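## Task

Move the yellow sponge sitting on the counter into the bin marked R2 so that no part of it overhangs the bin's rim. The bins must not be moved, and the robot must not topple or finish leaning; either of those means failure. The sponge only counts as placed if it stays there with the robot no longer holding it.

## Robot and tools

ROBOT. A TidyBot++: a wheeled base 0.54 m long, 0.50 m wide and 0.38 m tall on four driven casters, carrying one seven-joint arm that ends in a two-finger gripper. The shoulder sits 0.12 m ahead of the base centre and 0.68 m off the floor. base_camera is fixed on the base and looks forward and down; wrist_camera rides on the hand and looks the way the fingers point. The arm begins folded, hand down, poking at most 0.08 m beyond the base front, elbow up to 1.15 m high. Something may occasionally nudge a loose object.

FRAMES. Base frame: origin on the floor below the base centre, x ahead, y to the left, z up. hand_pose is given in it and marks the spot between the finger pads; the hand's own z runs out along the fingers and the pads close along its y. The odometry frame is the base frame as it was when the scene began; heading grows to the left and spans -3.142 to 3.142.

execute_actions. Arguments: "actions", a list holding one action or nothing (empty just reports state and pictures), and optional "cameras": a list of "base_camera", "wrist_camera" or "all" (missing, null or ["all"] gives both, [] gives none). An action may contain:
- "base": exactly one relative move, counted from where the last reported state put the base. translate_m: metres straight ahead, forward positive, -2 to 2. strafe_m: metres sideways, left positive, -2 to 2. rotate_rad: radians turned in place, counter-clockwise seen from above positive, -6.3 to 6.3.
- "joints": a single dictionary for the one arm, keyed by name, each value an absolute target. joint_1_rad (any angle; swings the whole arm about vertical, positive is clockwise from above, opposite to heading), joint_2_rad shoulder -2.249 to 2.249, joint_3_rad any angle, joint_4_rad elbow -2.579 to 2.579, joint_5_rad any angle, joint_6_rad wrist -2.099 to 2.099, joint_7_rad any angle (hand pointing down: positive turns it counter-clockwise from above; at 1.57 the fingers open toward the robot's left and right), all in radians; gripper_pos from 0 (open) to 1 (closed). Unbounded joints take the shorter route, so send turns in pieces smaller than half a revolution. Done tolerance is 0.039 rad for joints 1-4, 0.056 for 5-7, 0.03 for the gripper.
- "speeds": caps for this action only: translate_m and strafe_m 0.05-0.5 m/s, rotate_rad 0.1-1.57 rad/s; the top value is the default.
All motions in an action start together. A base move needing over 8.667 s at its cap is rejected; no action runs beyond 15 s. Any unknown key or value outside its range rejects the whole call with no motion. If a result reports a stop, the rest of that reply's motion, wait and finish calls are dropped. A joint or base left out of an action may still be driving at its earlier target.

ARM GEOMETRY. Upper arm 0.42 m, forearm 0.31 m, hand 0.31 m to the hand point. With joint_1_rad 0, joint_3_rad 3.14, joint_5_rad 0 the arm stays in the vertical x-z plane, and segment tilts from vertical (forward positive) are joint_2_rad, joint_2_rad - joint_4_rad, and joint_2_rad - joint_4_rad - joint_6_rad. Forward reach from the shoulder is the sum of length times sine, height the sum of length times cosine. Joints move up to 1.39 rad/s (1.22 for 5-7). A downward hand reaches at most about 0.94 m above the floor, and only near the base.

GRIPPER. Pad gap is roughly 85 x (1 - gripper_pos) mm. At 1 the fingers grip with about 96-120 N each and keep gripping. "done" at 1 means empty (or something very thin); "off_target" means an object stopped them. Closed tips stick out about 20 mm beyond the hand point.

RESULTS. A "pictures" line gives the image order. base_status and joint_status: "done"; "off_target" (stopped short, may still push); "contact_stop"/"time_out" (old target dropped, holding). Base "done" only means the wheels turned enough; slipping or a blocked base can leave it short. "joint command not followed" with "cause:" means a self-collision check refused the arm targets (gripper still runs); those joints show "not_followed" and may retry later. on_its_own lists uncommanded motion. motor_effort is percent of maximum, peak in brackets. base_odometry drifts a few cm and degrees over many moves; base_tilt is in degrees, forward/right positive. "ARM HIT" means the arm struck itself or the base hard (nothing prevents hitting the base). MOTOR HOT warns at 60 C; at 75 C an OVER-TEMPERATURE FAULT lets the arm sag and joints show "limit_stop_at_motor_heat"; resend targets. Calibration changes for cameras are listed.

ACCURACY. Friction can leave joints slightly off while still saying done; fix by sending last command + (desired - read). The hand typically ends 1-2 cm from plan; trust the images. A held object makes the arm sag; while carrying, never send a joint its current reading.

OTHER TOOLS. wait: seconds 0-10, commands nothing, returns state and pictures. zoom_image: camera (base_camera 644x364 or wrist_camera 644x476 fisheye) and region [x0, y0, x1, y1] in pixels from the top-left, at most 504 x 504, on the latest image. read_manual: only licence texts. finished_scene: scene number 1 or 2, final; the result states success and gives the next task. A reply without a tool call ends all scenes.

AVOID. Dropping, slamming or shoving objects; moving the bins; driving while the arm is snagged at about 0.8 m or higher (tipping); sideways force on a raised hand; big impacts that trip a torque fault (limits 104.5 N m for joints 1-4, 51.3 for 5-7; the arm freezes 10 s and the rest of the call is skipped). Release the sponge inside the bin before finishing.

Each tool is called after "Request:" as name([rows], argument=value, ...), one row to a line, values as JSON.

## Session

Request:
execute_actions(actions=[])

Scene clock: 0.00 s.
base_odometry: x=+0.000 y=+0.000 heading=+0.000 (m, m, rad; odometry frame)
base_tilt: forward=-0.2 right=-0.3 (deg)
base_status: not commanded
joint_positions: joint_1_rad=-0.049 joint_2_rad=-0.361 joint_3_rad=+3.097 joint_4_rad=-2.555 joint_5_rad=+0.045 joint_6_rad=-0.886 joint_7_rad=+1.582 gripper_pos=+0.000
joint_status: not commanded
motor_effort: joint_1_rad=+0 joint_2_rad=-1 joint_3_rad=+1 joint_4_rad=+14 joint_5_rad=+1 joint_6_rad=+0 joint_7_rad=+1 (%)
hand_pose: x=+0.2447 y=+0.0003 z=+0.5814 quat_wxyz=(+0.025, +0.997, +0.065, +0.031) (m; base frame)
pictures: base_camera, wrist_camera
camera_calibration (this result's frames):
wrist_camera: T_world_to_cam=[[0.153429, -0.987959, 0.0199053, -0.0481821], [-0.983636, -0.154621, -0.0924801, 0.359322], [0.0944444, -0.00539044, -0.995516, 0.691369], [0, 0, 0, 1]] pos_world=[0.295539, 0.0116835, 0.722458]
Images, in order (width x height): base_camera 644x364, wrist_camera 644x476.

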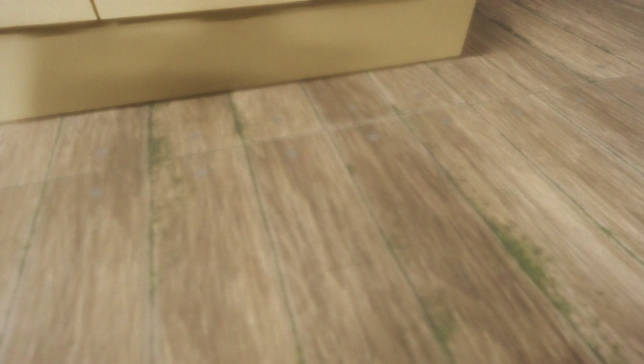

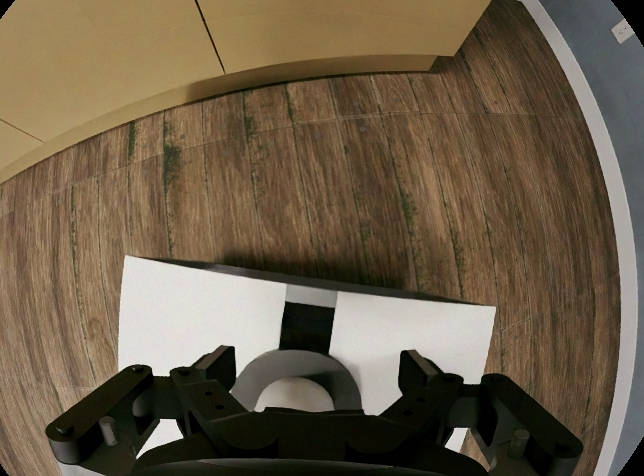

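Request:
execute_actions([
  {"base": {"rotate_rad": 0.29}, "joints": {"joint_1_rad": -0.35, "joint_2_rad": -0.2, "joint_3_rad": 3.155, "joint_4_rad": -1.2, "joint_5_rad": -0.03, "joint_6_rad": -1.2, "joint_7_rad": 1.545}},
])

Scene clock: 19.60 s.
base_odometry: x=+0.000 y=+0.000 heading=+0.289 (m, m, rad; odometry frame)
base_tilt: forward=-0.2 right=-0.3 (deg)
base_status: done
joint_positions: joint_1_rad=-0.331 joint_2_rad=-0.221 joint_3_rad=+3.134 joint_4_rad=-1.218 joint_5_rad=+0.000 joint_6_rad=-1.167 joint_7_rad=+1.576 gripper_pos=+0.000
joint_status: all done
motor_effort: joint_1_rad=+0(1) joint_2_rad=-10(11) joint_3_rad=+0(1) joint_4_rad=+18(20) joint_5_rad=+1(1) joint_6_rad=+6(6) joint_7_rad=+0(1) (%)
hand_pose: x=+0.5236 y=+0.1447 z=+1.0890 quat_wxyz=(-0.077, +0.870, +0.151, +0.463) (m; base frame)
pictures: base_camera, wrist_camera
camera_calibration (this result's frames):
wrist_camera: T_world_to_cam=[[0.374277, -0.927297, 0.00612236, -0.0677695], [-0.490248, -0.20347, -0.8475, 1.27381], [0.78713, 0.314198, -0.53076, 0.256115], [0, 0, 0, 1]] pos_world=[0.448252, 0.115869, 1.2159]
Images, in order (width x height): base_camera 644x364, wrist_camera 644x476.

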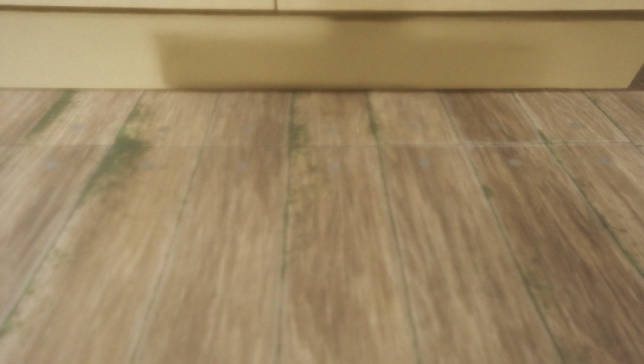

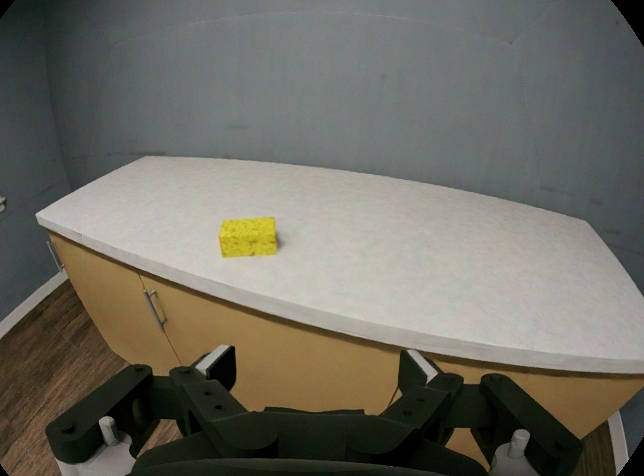

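Request:
zoom_image(camera="wrist_camera", region=[190, 190, 310, 310])

Region (190, 190, 310, 310) of wrist_camera's 644x476 image, scaled by 4.200.

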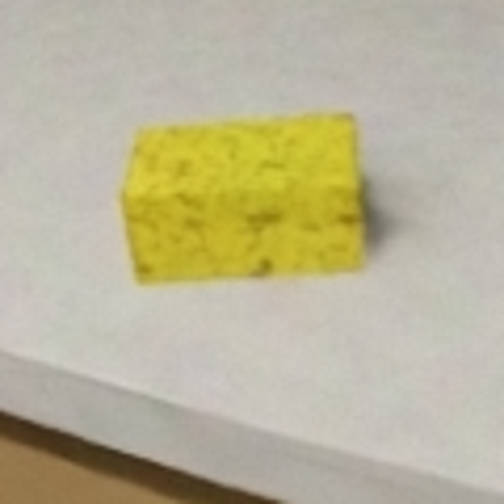

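Request:
execute_actions([
  {"base": {"strafe_m": 0.521}, "joints": {"joint_1_rad": 0.019, "joint_2_rad": 0.145, "joint_3_rad": 3.163, "joint_4_rad": -0.784, "joint_5_rad": 0.479, "joint_6_rad": -1.945, "joint_7_rad": 0.70}},
])

Scene clock: 115.80 s.
base_odometry: x=-0.149 y=+0.499 heading=+0.290 (m, m, rad; odometry frame)
base_tilt: forward=-0.2 right=-0.3 (deg)
base_status: done
joint_positions: joint_1_rad=+0.003 joint_2_rad=+0.135 joint_3_rad=+3.153 joint_4_rad=-0.806 joint_5_rad=+0.450 joint_6_rad=-1.917 joint_7_rad=+0.725 gripper_pos=+0.000
joint_status: all done
motor_effort: joint_1_rad=-1(4) joint_2_rad=-19(20) joint_3_rad=+1(2) joint_4_rad=+14(18) joint_5_rad=+4(5) joint_6_rad=+2(7) joint_7_rad=+0(0) (%)
hand_pose: x=+0.4981 y=-0.1310 z=+1.0087 quat_wxyz=(+0.125, +0.833, -0.497, +0.206) (m; base frame)
pictures: base_camera, wrist_camera
camera_calibration (this result's frames):
wrist_camera: T_world_to_cam=[[-0.862007, -0.506668, -0.0152016, 0.378948], [-0.432868, 0.751392, -0.498031, 0.881167], [0.263759, -0.422726, -0.867026, 0.823549], [0, 0, 0, 1]] pos_world=[0.490867, -0.121966, 1.15865]
Images, in order (width x height): base_camera 644x364, wrist_camera 644x476.

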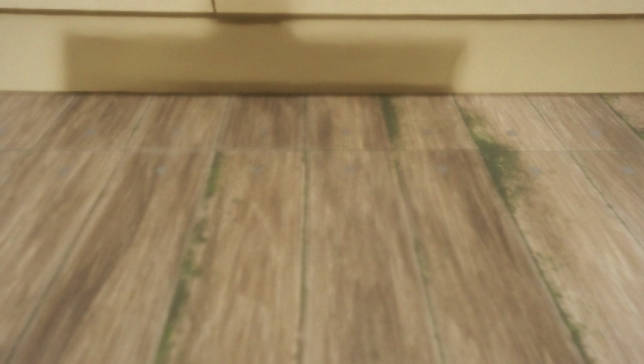

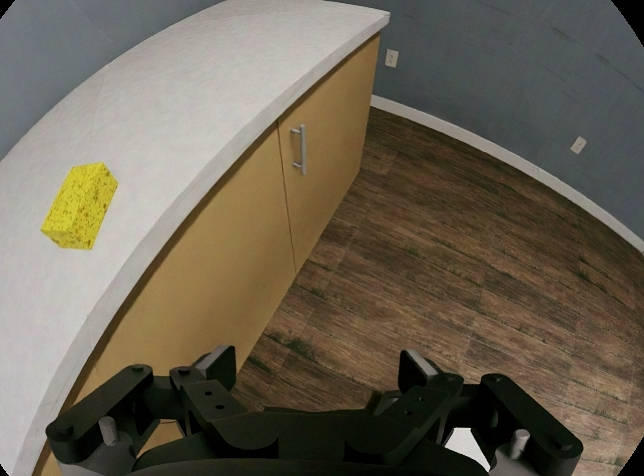

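Request:
zoom_image(camera="wrist_camera", region=[20, 145, 140, 265])

Region (20, 145, 140, 265) of wrist_camera's 644x476 image, scaled by 4.200.

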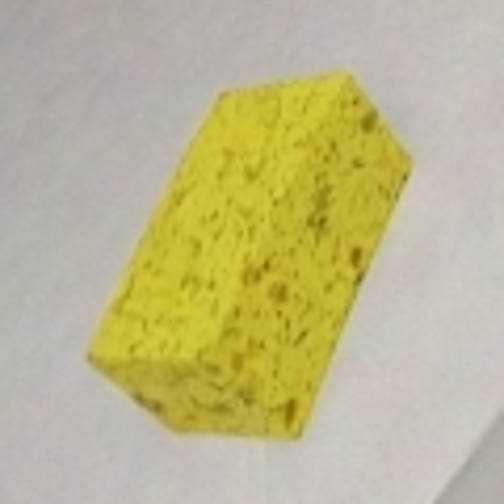

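Request:
execute_actions([
  {"base": {"translate_m": 0.338}},
])

Scene clock: 135.43 s.
base_odometry: x=+0.175 y=+0.596 heading=+0.291 (m, m, rad; odometry frame)
base_tilt: forward=-0.3 right=-0.3 (deg)
base_status: done
joint_positions: joint_1_rad=+0.004 joint_2_rad=+0.148 joint_3_rad=+3.153 joint_4_rad=-0.803 joint_5_rad=+0.452 joint_6_rad=-1.917 joint_7_rad=+0.725 gripper_pos=+0.000
joint_status: not commanded
motor_effort: joint_1_rad=+0(1) joint_2_rad=-21(23) joint_3_rad=+1(1) joint_4_rad=+14(15) joint_5_rad=+4(4) joint_6_rad=+2(3) joint_7_rad=+1(1) (%)
hand_pose: x=+0.5023 y=-0.1318 z=+1.0046 quat_wxyz=(+0.129, +0.834, -0.497, +0.202) (m; base frame)
pictures: base_camera, wrist_camera
camera_calibration (this result's frames):
wrist_camera: T_world_to_cam=[[-0.86311, -0.504991, -0.00495611, 0.372592], [-0.436891, 0.751567, -0.494239, 0.879769], [0.253311, -0.424418, -0.869312, 0.825837], [0, 0, 0, 1]] pos_world=[0.496757, -0.12255, 1.15457]
Images, in order (width x height): base_camera 644x364, wrist_camera 644x476.

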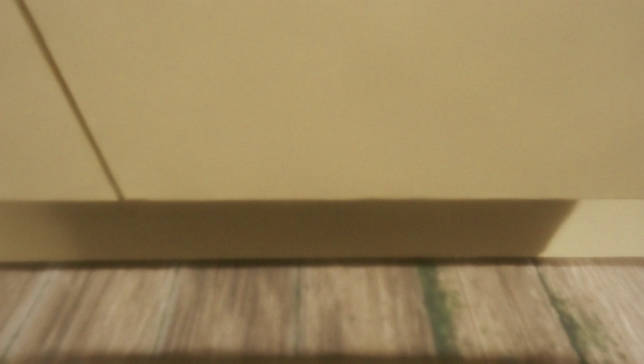

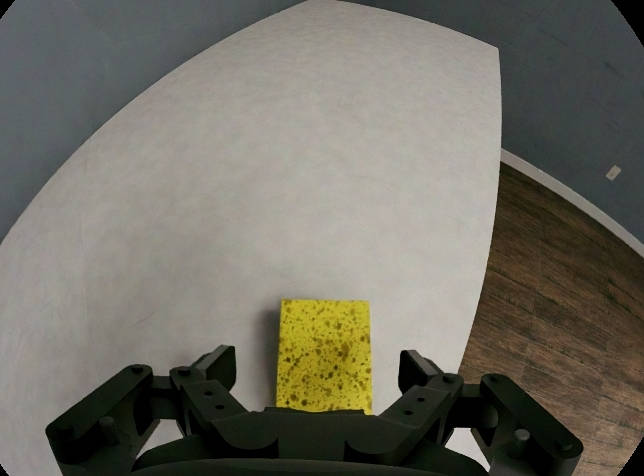

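Request:
zoom_image(camera="wrist_camera", region=[220, 280, 420, 430])

Region (220, 280, 420, 430) of wrist_camera's 644x476 image, scaled by 2.520; it fills the top 378 rows of this view, and the rest is white.

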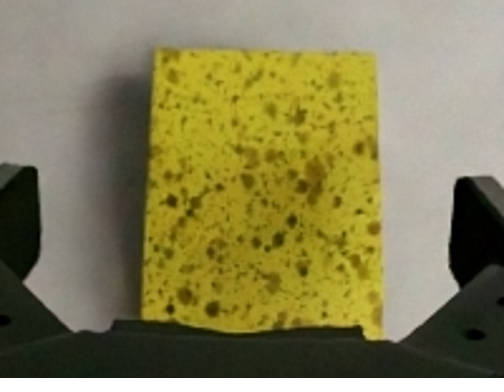

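Request:
execute_actions([
  {"joints": {"joint_2_rad": 0.063, "joint_4_rad": -1.015, "joint_6_rad": -1.753, "joint_7_rad": 0.605}},
], cameras=["wrist_camera"])

Scene clock: 185.77 s.
base_odometry: x=+0.175 y=+0.596 heading=+0.291 (m, m, rad; odometry frame)
base_tilt: forward=-0.3 right=-0.3 (deg)
base_status: not commanded
joint_positions: joint_1_rad=+0.004 joint_2_rad=+0.083 joint_3_rad=+3.153 joint_4_rad=-0.996 joint_5_rad=+0.452 joint_6_rad=-1.784 joint_7_rad=+0.635 gripper_pos=+0.000
joint_status: all done
motor_effort: joint_1_rad=+1(0) joint_2_rad=-19(21) joint_3_rad=+0(1) joint_4_rad=+16(15) joint_5_rad=+4(4) joint_6_rad=+2(1) joint_7_rad=+1(1) (%)
hand_pose: x=+0.5003 y=-0.1371 z=+0.9773 quat_wxyz=(+0.129, +0.822, -0.511, +0.215) (m; base frame)
pictures: wrist_camera
camera_calibration (this result's frames):
wrist_camera: T_world_to_cam=[[-0.87756, -0.478724, -0.0266927, 0.400178], [-0.398414, 0.759051, -0.514885, 0.871362], [0.266749, -0.441208, -0.856843, 0.779198], [0, 0, 0, 1]] pos_world=[0.490493, -0.126045, 1.12698]
Images, in order (width x height): wrist_camera 644x476.

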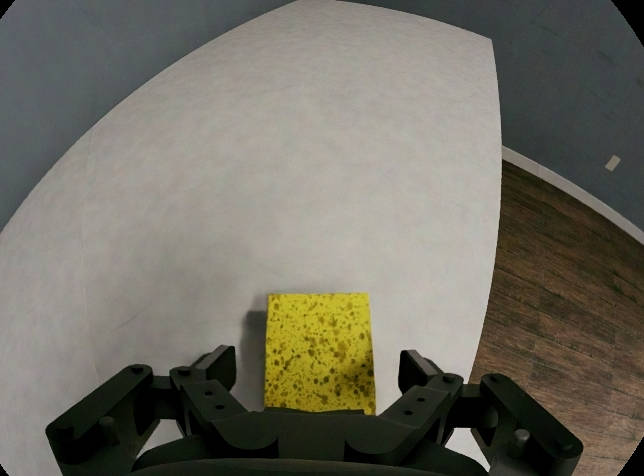

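Request:
execute_actions([
  {"joints": {"joint_2_rad": 0.026, "joint_4_rad": -1.161, "joint_6_rad": -1.655}},
], cameras=["wrist_camera"])

Scene clock: 208.40 s.
base_odometry: x=+0.175 y=+0.596 heading=+0.291 (m, m, rad; odometry frame)
base_tilt: forward=-0.2 right=-0.3 (deg)
base_status: not commanded
joint_positions: joint_1_rad=+0.004 joint_2_rad=+0.047 joint_3_rad=+3.153 joint_4_rad=-1.142 joint_5_rad=+0.452 joint_6_rad=-1.687 joint_7_rad=+0.635 gripper_pos=+0.000
joint_status: all done
motor_effort: joint_1_rad=+0(0) joint_2_rad=-19(19) joint_3_rad=+1(1) joint_4_rad=+16(17) joint_5_rad=+4(5) joint_6_rad=+2(2) joint_7_rad=+1(1) (%)
hand_pose: x=+0.4988 y=-0.1394 z=+0.9475 quat_wxyz=(+0.137, +0.833, -0.491, +0.212) (m; base frame)
pictures: wrist_camera
camera_calibration (this result's frames):
wrist_camera: T_world_to_cam=[[-0.858741, -0.512406, 0.00206238, 0.355612], [-0.439215, 0.733996, -0.518015, 0.876971], [0.26392, -0.445747, -0.855369, 0.752429], [0, 0, 0, 1]] pos_world=[0.491977, -0.126083, 1.09716]
Images, in order (width x height): wrist_camera 644x476.

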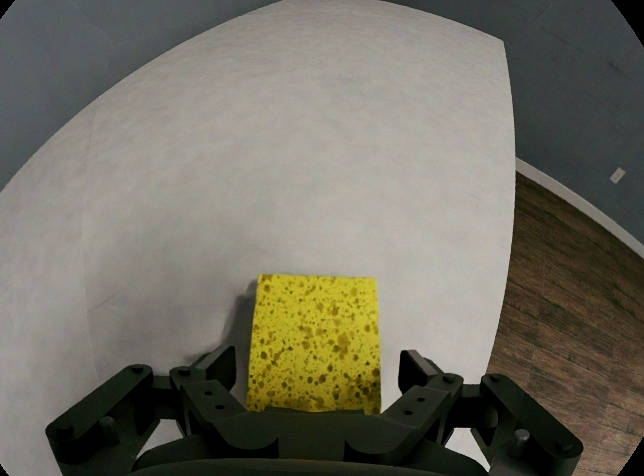

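Request:
execute_actions([
  {"joints": {"gripper_pos": 0.6}},
], cameras=["wrist_camera"])

Scene clock: 212.80 s.
base_odometry: x=+0.175 y=+0.596 heading=+0.290 (m, m, rad; odometry frame)
base_tilt: forward=-0.2 right=-0.3 (deg)
base_status: not commanded
joint_positions: joint_1_rad=+0.005 joint_2_rad=+0.037 joint_3_rad=+3.153 joint_4_rad=-1.146 joint_5_rad=+0.453 joint_6_rad=-1.684 joint_7_rad=+0.635 gripper_pos=+0.396
joint_status: gripper_pos off_target (ended at +0.396, target +0.600)
motor_effort: joint_1_rad=+0(2) joint_2_rad=-18(20) joint_3_rad=+1(3) joint_4_rad=+16(17) joint_5_rad=+5(5) joint_6_rad=+2(2) joint_7_rad=+1(1) (%)
hand_pose: x=+0.4961 y=-0.1401 z=+0.9503 quat_wxyz=(+0.136, +0.832, -0.492, +0.216) (m; base frame)
pictures: wrist_camera
camera_calibration (this result's frames):
wrist_camera: T_world_to_cam=[[-0.858887, -0.512144, -0.00479106, 0.359576], [-0.434391, 0.733385, -0.522925, 0.87999], [0.271326, -0.447052, -0.852365, 0.748489], [0, 0, 0, 1]] pos_world=[0.488011, -0.126603, 1.09988]
Images, in order (width x height): wrist_camera 644x476.

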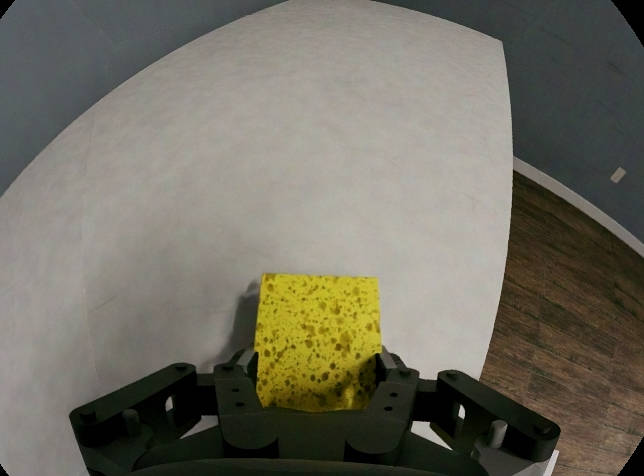

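Request:
execute_actions([
  {"base": {"translate_m": -0.5}, "joints": {"joint_1_rad": -2.7, "joint_2_rad": -0.32, "joint_5_rad": -0.03, "joint_6_rad": -1.22, "joint_7_rad": 1.60}},
])

Scene clock: 234.77 s.
base_odometry: x=-0.305 y=+0.452 heading=+0.291 (m, m, rad; odometry frame)
base_tilt: forward=-0.2 right=-0.2 (deg)
base_status: done
joint_positions: joint_1_rad=-2.684 joint_2_rad=-0.300 joint_3_rad=+3.153 joint_4_rad=-1.147 joint_5_rad=-0.002 joint_6_rad=-1.253 joint_7_rad=+1.570 gripper_pos=+0.396
joint_status: all done
motor_effort: joint_1_rad=+0(2) joint_2_rad=-6(22) joint_3_rad=+1(2) joint_4_rad=+17(18) joint_5_rad=+1(5) joint_6_rad=+7(6) joint_7_rad=+1(1) (%)
hand_pose: x=-0.2201 y=+0.1711 z=+1.1351 quat_wxyz=(-0.485, +0.202, +0.843, +0.113) (m; base frame)
pictures: base_camera, wrist_camera
camera_calibration (this result's frames):
wrist_camera: T_world_to_cam=[[0.412566, 0.910926, -0.00206248, -0.0620981], [0.43161, -0.197473, -0.88018, 1.19265], [-0.802186, 0.362242, -0.474635, 0.435977], [0, 0, 0, 1]] pos_world=[-0.139405, 0.134153, 1.25655]
Images, in order (width x height): base_camera 644x364, wrist_camera 644x476.

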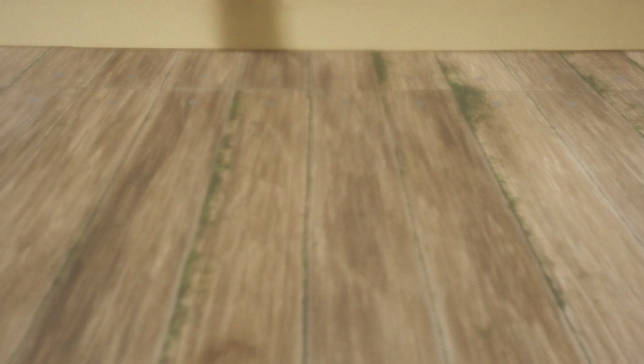

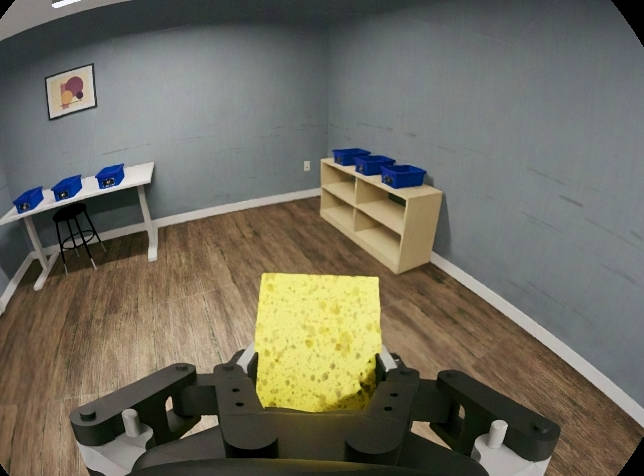

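Request:
zoom_image(camera="wrist_camera", region=[0, 150, 160, 230])

Request:
zoom_image(camera="wrist_camera", region=[315, 135, 445, 205])

Region (0, 150, 160, 230) of wrist_camera's 644x476 image, scaled by 3.150.

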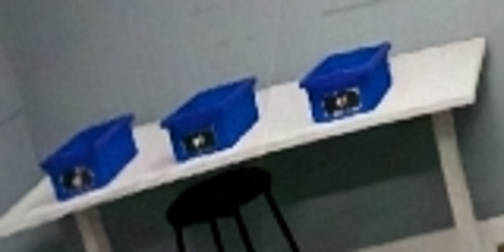

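Region (315, 135, 445, 205) of wrist_camera's 644x476 image, scaled by 3.877; it fills the top 271 rows of this view, and the rest is white.

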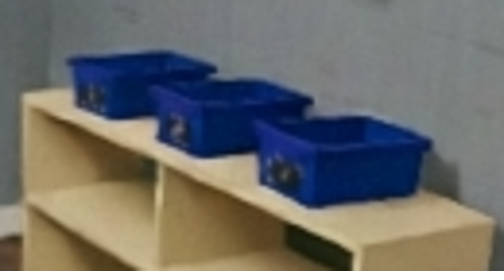

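Request:
execute_actions([
  {"base": {"translate_m": -2.0}, "joints": {"joint_1_rad": -1.73, "joint_2_rad": 0.51, "joint_4_rad": -1.39, "joint_6_rad": -0.27}},
], cameras=["wrist_camera"])

Scene clock: 273.50 s.
base_odometry: x=-2.220 y=-0.124 heading=+0.292 (m, m, rad; odometry frame)
base_tilt: forward=-0.2 right=-0.3 (deg)
base_status: done
joint_positions: joint_1_rad=-1.735 joint_2_rad=+0.501 joint_3_rad=+3.153 joint_4_rad=-1.370 joint_5_rad=-0.004 joint_6_rad=-0.302 joint_7_rad=+1.570 gripper_pos=+0.396
joint_status: all done
motor_effort: joint_1_rad=+0(2) joint_2_rad=-39(41) joint_3_rad=+1(3) joint_4_rad=+19(22) joint_5_rad=+1(2) joint_6_rad=+6(8) joint_7_rad=+1(0) (%)
hand_pose: x=+0.0001 y=+0.7497 z=+0.7810 quat_wxyz=(-0.353, +0.576, +0.672, +0.304) (m; base frame)
pictures: wrist_camera
camera_calibration (this result's frames):
wrist_camera: T_world_to_cam=[[0.98105, 0.193747, 0.00189026, -0.14621], [0.105925, -0.528135, -0.842528, 1.11871], [-0.162239, 0.826762, -0.53865, -0.0633683], [0, 0, 0, 1]] pos_world=[0.0146594, 0.671549, 0.908688]
Images, in order (width x height): wrist_camera 644x476.

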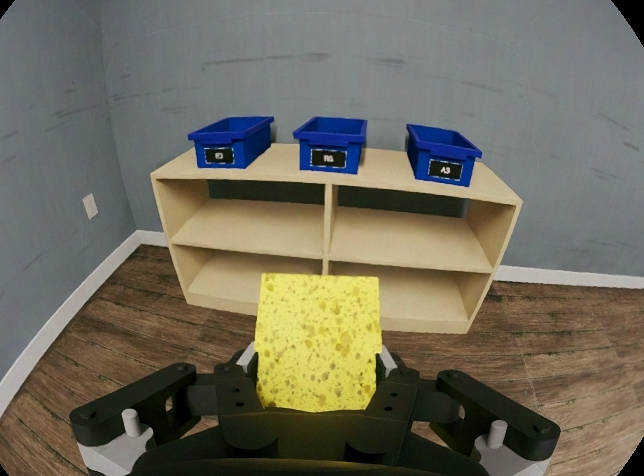

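Request:
zoom_image(camera="wrist_camera", region=[190, 138, 250, 174])

Request:
zoom_image(camera="wrist_camera", region=[298, 140, 358, 176])

Request:
zoom_image(camera="wrist_camera", region=[415, 152, 475, 188])

Region (190, 138, 250, 174) of wrist_camera's 644x476 image, scaled by 8.400; it fills the top 302 rows of this view, and the rest is white.

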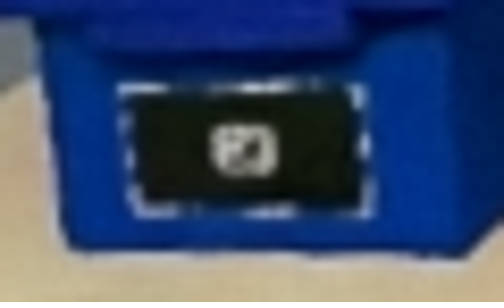

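Region (298, 140, 358, 176) of wrist_camera's 644x476 image, scaled by 8.400; it fills the top 302 rows of this view, and the rest is white.

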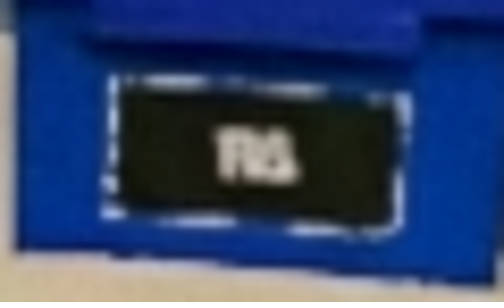

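Region (415, 152, 475, 188) of wrist_camera's 644x476 image, scaled by 8.400; it fills the top 302 rows of this view, and the rest is white.

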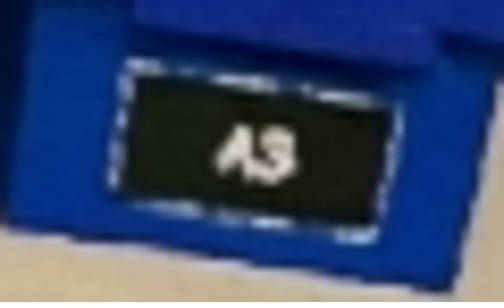

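Request:
zoom_image(camera="wrist_camera", region=[316, 150, 342, 167])

Request:
zoom_image(camera="wrist_camera", region=[260, 110, 400, 190])

Region (316, 150, 342, 167) of wrist_camera's 644x476 image, scaled by 19.385; it fills the top 330 rows of this view, and the rest is white.

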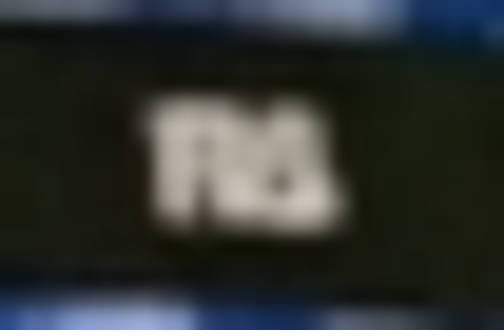

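Region (260, 110, 400, 190) of wrist_camera's 644x476 image, scaled by 3.600; it fills the top 288 rows of this view, and the rest is white.

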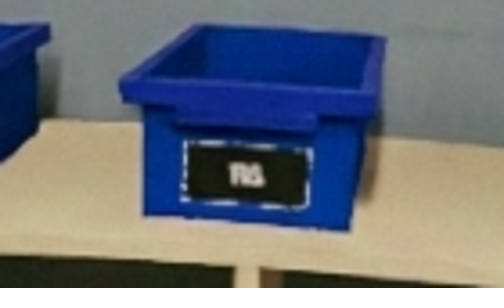

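Request:
execute_actions([
  {"base": {"strafe_m": -1.0}, "joints": {"joint_1_rad": -3.16, "joint_2_rad": -0.52, "joint_4_rad": -2.24, "joint_6_rad": -0.51}},
])

Scene clock: 334.73 s.
base_odometry: x=-1.932 y=-1.082 heading=+0.292 (m, m, rad; odometry frame)
base_tilt: forward=-0.3 right=-0.2 (deg)
base_status: done
joint_positions: joint_1_rad=-3.145 joint_2_rad=-0.505 joint_3_rad=+3.158 joint_4_rad=-2.221 joint_5_rad=-0.004 joint_6_rad=-0.480 joint_7_rad=+1.570 gripper_pos=+0.396
joint_status: all done
motor_effort: joint_1_rad=+0(3) joint_2_rad=-3(43) joint_3_rad=+1(4) joint_4_rad=+20(21) joint_5_rad=+1(1) joint_6_rad=+7(6) joint_7_rad=+0(1) (%)
hand_pose: x=-0.2410 y=+0.0030 z=+0.8224 quat_wxyz=(-0.455, +0.008, +0.890, -0.003) (m; base frame)
pictures: base_camera, wrist_camera
camera_calibration (this result's frames):
wrist_camera: T_world_to_cam=[[-0.0308093, 0.999443, -0.01281, 0.000780958], [0.557094, 0.00652958, -0.830424, 0.881949], [-0.829878, -0.0327212, -0.556985, 0.393916], [0, 0, 0, 1]] pos_world=[-0.164403, 0.0063501, 0.951807]
Images, in order (width x height): base_camera 644x364, wrist_camera 644x476.

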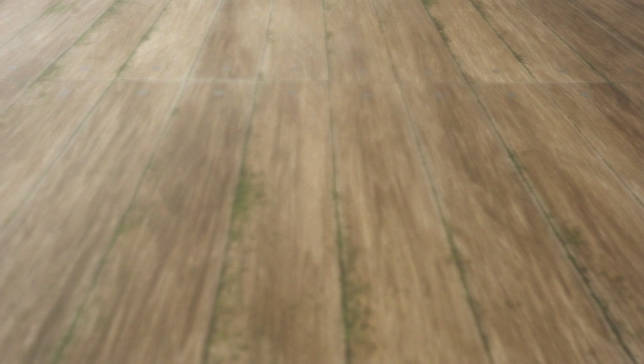

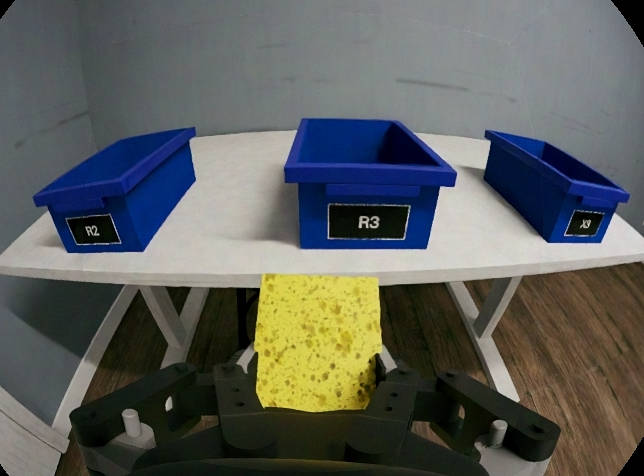

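Request:
execute_actions(actions=[])

Scene clock: 353.50 s.
base_odometry: x=-1.932 y=-1.082 heading=+0.292 (m, m, rad; odometry frame)
base_tilt: forward=-0.2 right=-0.3 (deg)
base_status: done
joint_positions: joint_1_rad=-3.145 joint_2_rad=-0.505 joint_3_rad=+3.158 joint_4_rad=-2.221 joint_5_rad=-0.004 joint_6_rad=-0.480 joint_7_rad=+1.570 gripper_pos=+0.396
joint_status: all done
motor_effort: joint_1_rad=-1(3) joint_2_rad=-3(43) joint_3_rad=+1(4) joint_4_rad=+20(21) joint_5_rad=+1(1) joint_6_rad=+6(6) joint_7_rad=+1(1) (%)
hand_pose: x=-0.2410 y=+0.0030 z=+0.8224 quat_wxyz=(-0.455, +0.008, +0.890, -0.003) (m; base frame)
pictures: base_camera, wrist_camera
camera_calibration (this result's frames):
wrist_camera: T_world_to_cam=[[-0.0308096, 0.999443, -0.0128099, 0.000780906], [0.557094, 0.00652982, -0.830424, 0.881949], [-0.829878, -0.0327214, -0.556985, 0.393916], [0, 0, 0, 1]] pos_world=[-0.164403, 0.00635002, 0.951807]
Images, in order (width x height): base_camera 644x364, wrist_camera 644x476.

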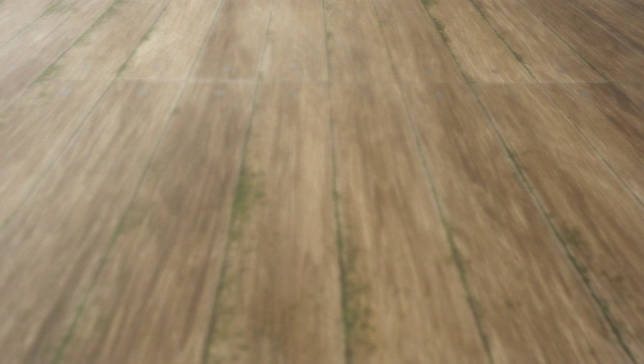

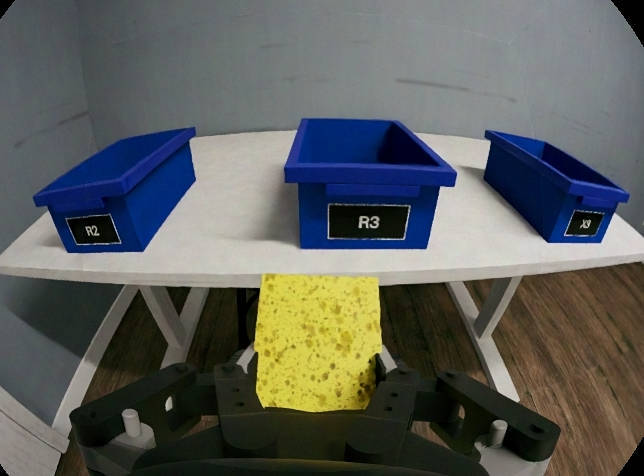

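Request:
zoom_image(camera="wrist_camera", region=[0, 100, 320, 300])

Request:
zoom_image(camera="wrist_camera", region=[260, 100, 580, 300])

Region (0, 100, 320, 300) of wrist_camera's 644x476 image, scaled by 1.575; it fills the top 315 rows of this view, and the rest is white.

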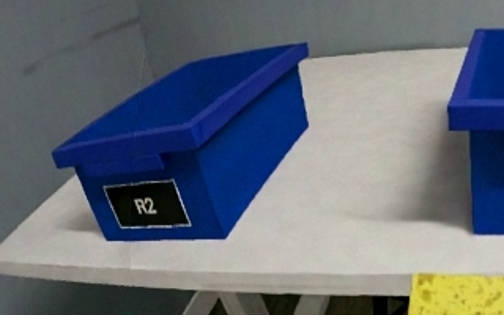

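Region (260, 100, 580, 300) of wrist_camera's 644x476 image, scaled by 1.575; it fills the top 315 rows of this view, and the rest is white.

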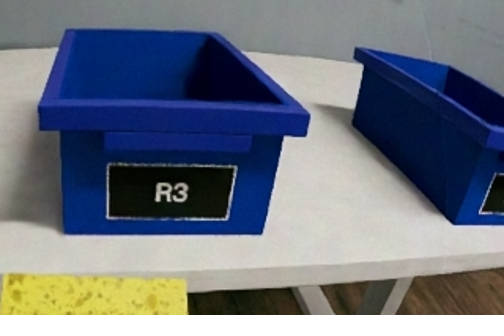

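Request:
zoom_image(camera="wrist_camera", region=[0, 260, 300, 476])

Region (0, 260, 300, 476) of wrist_camera's 644x476 image, scaled by 1.680; it fills the top 363 rows of this view, and the rest is white.

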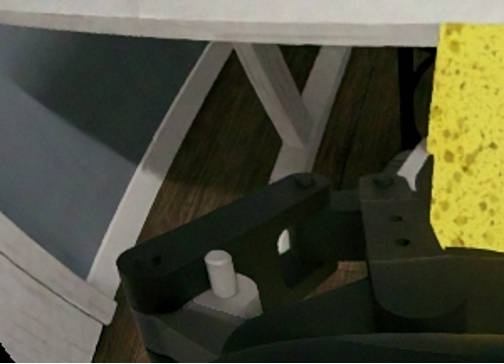

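Request:
zoom_image(camera="wrist_camera", region=[200, 270, 300, 380])

Request:
zoom_image(camera="wrist_camera", region=[360, 270, 560, 440])

Region (200, 270, 300, 380) of wrist_camera's 644x476 image, scaled by 4.582; it fills the left 458 columns of this view, and the rest is white.

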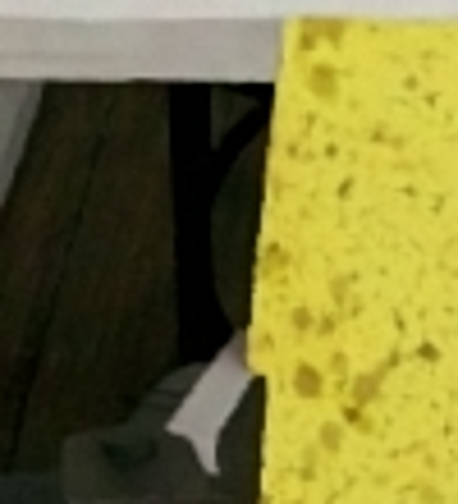

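Region (360, 270, 560, 440) of wrist_camera's 644x476 image, scaled by 2.520; it fills the top 428 rows of this view, and the rest is white.

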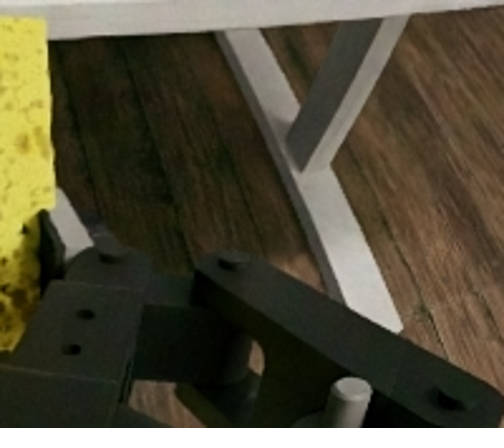

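Request:
execute_actions([
  {"base": {"translate_m": -0.28}, "joints": {"joint_1_rad": -3.693, "joint_2_rad": 0.105, "joint_4_rad": -0.545, "joint_5_rad": -0.40, "joint_6_rad": -1.838, "joint_7_rad": 2.507}},
], cameras=["wrist_camera"])

Scene clock: 476.40 s.
base_odometry: x=-2.201 y=-1.163 heading=+0.292 (m, m, rad; odometry frame)
base_tilt: forward=-0.3 right=-0.2 (deg)
base_status: done
joint_positions: joint_1_rad=-3.675 joint_2_rad=+0.087 joint_3_rad=+3.158 joint_4_rad=-0.566 joint_5_rad=-0.371 joint_6_rad=-1.807 joint_7_rad=+2.478 gripper_pos=+0.396
joint_status: all done
motor_effort: joint_1_rad=-1(0) joint_2_rad=-17(16) joint_3_rad=+1(2) joint_4_rad=+14(20) joint_5_rad=-1(1) joint_6_rad=+5(7) joint_7_rad=+0(1) (%)
hand_pose: x=-0.1797 y=-0.2985 z=+1.1213 quat_wxyz=(-0.352, -0.682, +0.635, -0.087) (m; base frame)
pictures: wrist_camera
camera_calibration (this result's frames):
wrist_camera: T_world_to_cam=[[-0.934106, 0.0151309, 0.356674, -0.562641], [-0.209808, 0.78508, -0.582778, 0.914874], [-0.288835, -0.619209, -0.730174, 0.717805], [0, 0, 0, 1]] pos_world=[-0.126292, -0.265264, 1.25797]
Images, in order (width x height): wrist_camera 644x476.

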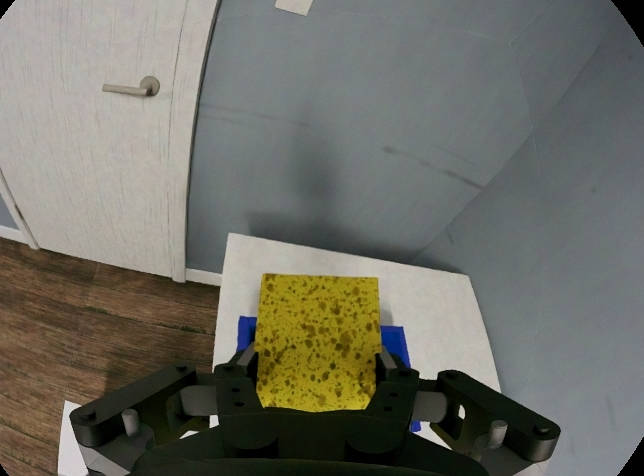

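Request:
zoom_image(camera="wrist_camera", region=[200, 290, 460, 450])

Region (200, 290, 460, 450) of wrist_camera's 644x476 image, scaled by 1.938; it fills the top 310 rows of this view, and the rest is white.

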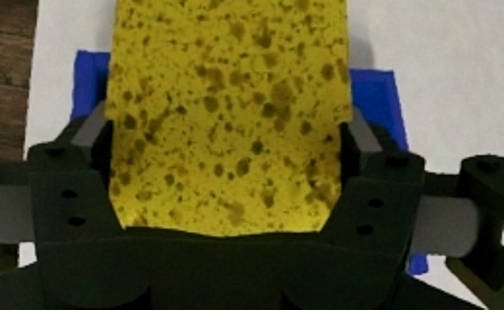

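Request:
execute_actions([
  {"joints": {"joint_2_rad": 0.437, "joint_4_rad": -0.973, "joint_6_rad": -1.52, "joint_7_rad": 2.70}},
], cameras=["wrist_camera"])

Scene clock: 565.90 s.
base_odometry: x=-2.200 y=-1.163 heading=+0.292 (m, m, rad; odometry frame)
base_tilt: forward=-0.3 right=-0.2 (deg)
base_status: not commanded
joint_positions: joint_1_rad=-3.675 joint_2_rad=+0.444 joint_3_rad=+3.158 joint_4_rad=-0.964 joint_5_rad=-0.372 joint_6_rad=-1.551 joint_7_rad=+2.671 gripper_pos=+0.397
joint_status: all done
motor_effort: joint_1_rad=+1(0) joint_2_rad=-33(40) joint_3_rad=+0(1) joint_4_rad=+17(19) joint_5_rad=-2(3) joint_6_rad=+1(5) joint_7_rad=+1(1) (%)
hand_pose: x=-0.2963 y=-0.3701 z=+0.8265 quat_wxyz=(-0.137, -0.718, +0.666, -0.148) (m; base frame)
pictures: wrist_camera
camera_calibration (this result's frames):
wrist_camera: T_world_to_cam=[[-0.99361, -0.11072, -0.0219186, -0.316586], [-0.0908729, 0.899926, -0.426468, 0.723376], [0.0669437, -0.421751, -0.904237, 0.746845], [0, 0, 0, 1]] pos_world=[-0.298824, -0.371055, 0.976882]
Images, in order (width x height): wrist_camera 644x476.

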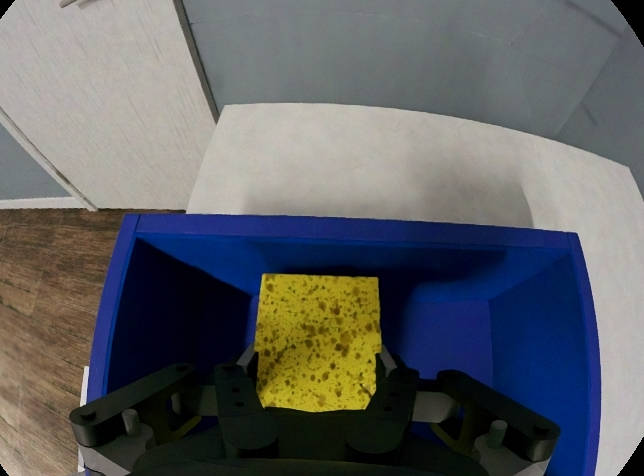

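Request:
zoom_image(camera="wrist_camera", region=[70, 190, 330, 400])

Request:
zoom_image(camera="wrist_camera", region=[370, 200, 630, 476])

Region (70, 190, 330, 400) of wrist_camera's 644x476 image, scaled by 1.938; it fills the top 407 rows of this view, and the rest is white.

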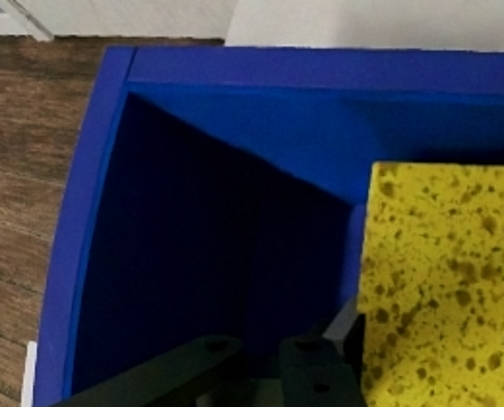

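Region (370, 200, 630, 476) of wrist_camera's 644x476 image, scaled by 1.826; it fills the left 475 columns of this view, and the rest is white.

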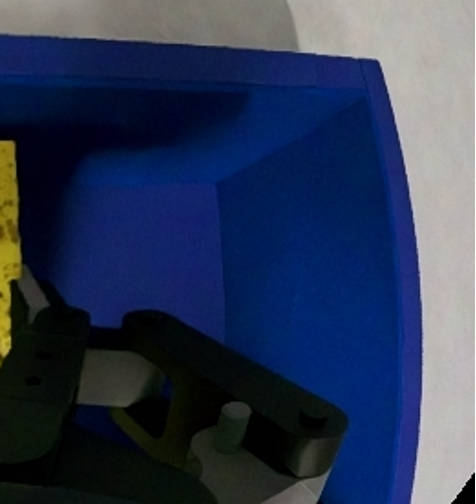

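Request:
execute_actions([
  {"joints": {"joint_1_rad": -3.642, "joint_4_rad": -1.15, "joint_6_rad": -1.364, "joint_7_rad": 2.76}},
], cameras=["wrist_camera"])

Scene clock: 608.30 s.
base_odometry: x=-2.200 y=-1.163 heading=+0.292 (m, m, rad; odometry frame)
base_tilt: forward=-0.3 right=-0.2 (deg)
base_status: not commanded
joint_positions: joint_1_rad=-3.657 joint_2_rad=+0.444 joint_3_rad=+3.158 joint_4_rad=-1.134 joint_5_rad=-0.372 joint_6_rad=-1.395 joint_7_rad=+2.730 gripper_pos=+0.397
joint_status: all done
motor_effort: joint_1_rad=+0(0) joint_2_rad=-33(35) joint_3_rad=-1(1) joint_4_rad=+17(18) joint_5_rad=-3(3) joint_6_rad=+1(1) joint_7_rad=+1(1) (%)
hand_pose: x=-0.3072 y=-0.3622 z=+0.7727 quat_wxyz=(-0.137, -0.712, +0.674, -0.144) (m; base frame)
pictures: wrist_camera
camera_calibration (this result's frames):
wrist_camera: T_world_to_cam=[[-0.995644, -0.0905885, -0.022076, -0.320918], [-0.0729422, 0.904234, -0.420762, 0.695036], [0.0580781, -0.417319, -0.906902, 0.703208], [0, 0, 0, 1]] pos_world=[-0.309663, -0.364085, 0.923101]
Images, in order (width x height): wrist_camera 644x476.

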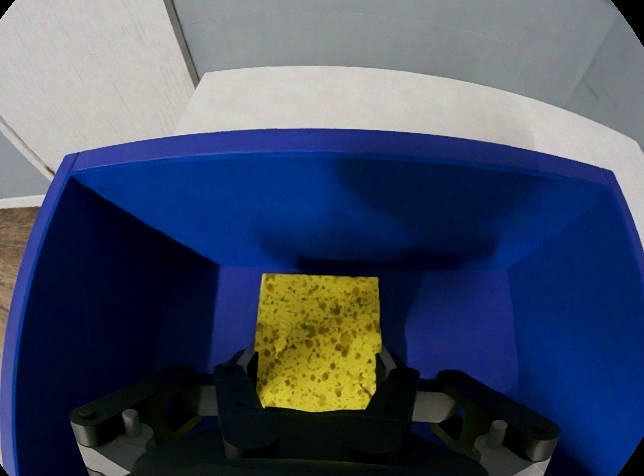

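Request:
zoom_image(camera="wrist_camera", region=[380, 130, 644, 400])

Request:
zoom_image(camera="wrist_camera", region=[20, 130, 284, 400])

Region (380, 130, 644, 400) of wrist_camera's 644x476 image, scaled by 1.867; it fills the left 493 columns of this view, and the rest is white.

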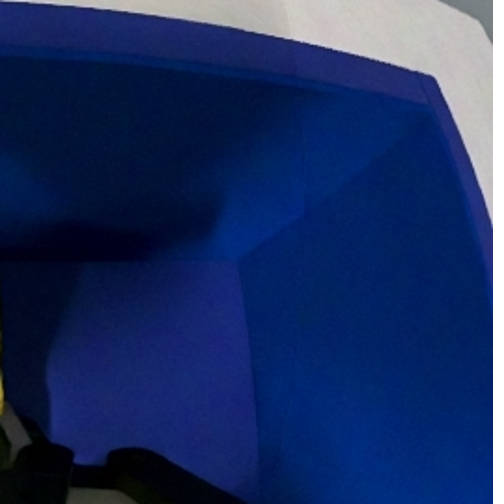

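Region (20, 130, 284, 400) of wrist_camera's 644x476 image, scaled by 1.867; it fills the left 493 columns of this view, and the rest is white.

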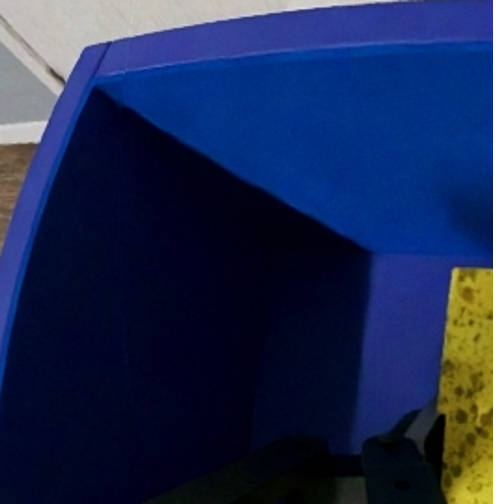

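Request:
execute_actions([
  {"joints": {"joint_4_rad": -1.176, "joint_6_rad": -1.34}},
], cameras=["wrist_camera"])

Scene clock: 659.13 s.
base_odometry: x=-2.200 y=-1.163 heading=+0.292 (m, m, rad; odometry frame)
base_tilt: forward=-0.3 right=-0.2 (deg)
base_status: not commanded
joint_positions: joint_1_rad=-3.656 joint_2_rad=+0.439 joint_3_rad=+3.158 joint_4_rad=-1.155 joint_5_rad=-0.375 joint_6_rad=-1.371 joint_7_rad=+2.730 gripper_pos=+0.397
joint_status: all done
motor_effort: joint_1_rad=+0(0) joint_2_rad=-33(35) joint_3_rad=+0(1) joint_4_rad=+16(17) joint_5_rad=-3(3) joint_6_rad=+1(1) joint_7_rad=+1(1) (%)
hand_pose: x=-0.3077 y=-0.3627 z=+0.7695 quat_wxyz=(-0.141, -0.709, +0.676, -0.144) (m; base frame)
pictures: wrist_camera
camera_calibration (this result's frames):
wrist_camera: T_world_to_cam=[[-0.996524, -0.0815211, -0.017172, -0.322343], [-0.0664769, 0.902331, -0.425886, 0.699303], [0.0502135, -0.423264, -0.904614, 0.693732], [0, 0, 0, 1]] pos_world=[-0.309569, -0.363649, 0.919848]
Images, in order (width x height): wrist_camera 644x476.

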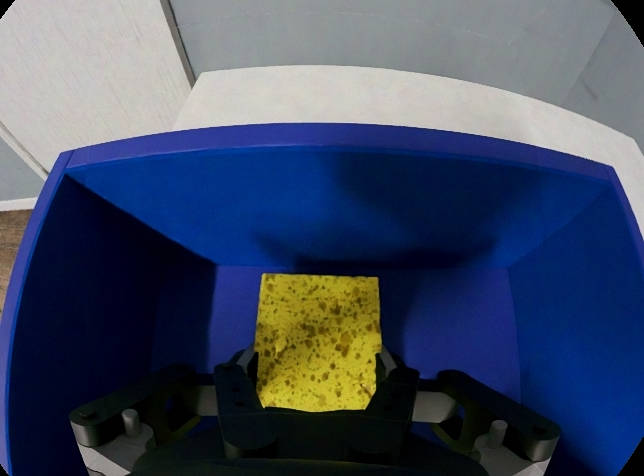

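Request:
execute_actions([
  {"joints": {"gripper_pos": 0.1}},
], cameras=["wrist_camera"])

Scene clock: 665.03 s.
base_odometry: x=-2.200 y=-1.163 heading=+0.292 (m, m, rad; odometry frame)
base_tilt: forward=-0.3 right=-0.3 (deg)
base_status: not commanded
joint_positions: joint_1_rad=-3.656 joint_2_rad=+0.439 joint_3_rad=+3.158 joint_4_rad=-1.156 joint_5_rad=-0.375 joint_6_rad=-1.371 joint_7_rad=+2.730 gripper_pos=+0.100
joint_status: all done
motor_effort: joint_1_rad=+0(1) joint_2_rad=-33(33) joint_3_rad=+0(1) joint_4_rad=+17(17) joint_5_rad=-2(2) joint_6_rad=+1(1) joint_7_rad=+0(1) (%)
hand_pose: x=-0.3076 y=-0.3627 z=+0.7693 quat_wxyz=(-0.141, -0.709, +0.676, -0.144) (m; base frame)
pictures: wrist_camera
camera_calibration (this result's frames):
wrist_camera: T_world_to_cam=[[-0.996518, -0.0815144, -0.017555, -0.321935], [-0.0663173, 0.902417, -0.425729, 0.69915], [0.050545, -0.423082, -0.90468, 0.693831], [0, 0, 0, 1]] pos_world=[-0.309518, -0.36362, 0.919692]
Images, in order (width x height): wrist_camera 644x476.

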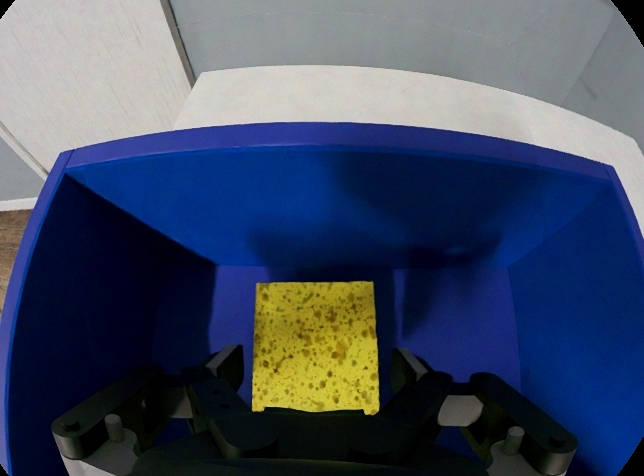

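Request:
execute_actions([
  {"joints": {"joint_4_rad": -0.75, "joint_6_rad": -1.74}},
], cameras=["wrist_camera"])

Scene clock: 671.20 s.
base_odometry: x=-2.200 y=-1.163 heading=+0.292 (m, m, rad; odometry frame)
base_tilt: forward=-0.3 right=-0.2 (deg)
base_status: not commanded
joint_positions: joint_1_rad=-3.656 joint_2_rad=+0.439 joint_3_rad=+3.158 joint_4_rad=-0.769 joint_5_rad=-0.375 joint_6_rad=-1.710 joint_7_rad=+2.730 gripper_pos=+0.100
joint_status: all done
motor_effort: joint_1_rad=-1(0) joint_2_rad=-33(34) joint_3_rad=-1(0) joint_4_rad=+16(18) joint_5_rad=-2(3) joint_6_rad=+1(1) joint_7_rad=+1(1) (%)
hand_pose: x=-0.2945 y=-0.3578 z=+0.8903 quat_wxyz=(-0.161, -0.752, +0.625, -0.132) (m; base frame)
pictures: wrist_camera
camera_calibration (this result's frames):
wrist_camera: T_world_to_cam=[[-0.977754, -0.202151, 0.0559589, -0.409436], [-0.206339, 0.879044, -0.429774, 0.701162], [0.0376888, -0.43176, -0.901201, 0.794732], [0, 0, 0, 1]] pos_world=[-0.285603, -0.355986, 1.04047]
Images, in order (width x height): wrist_camera 644x476.

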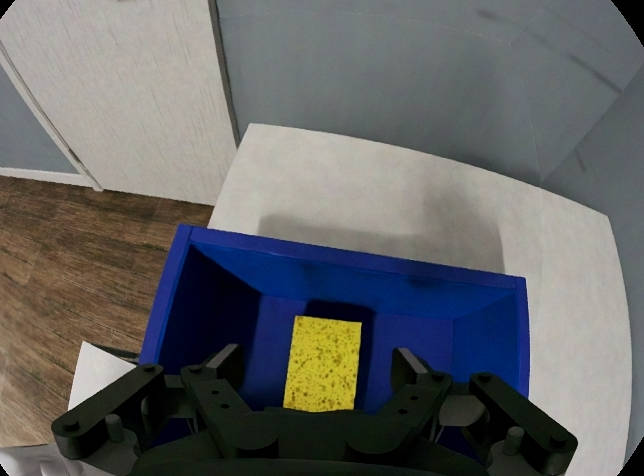

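The sponge is lying flat inside bin R2, and the hand is clear of the bin.

Request:
finished_scene(scene=2)

The scene is finished: the task was done.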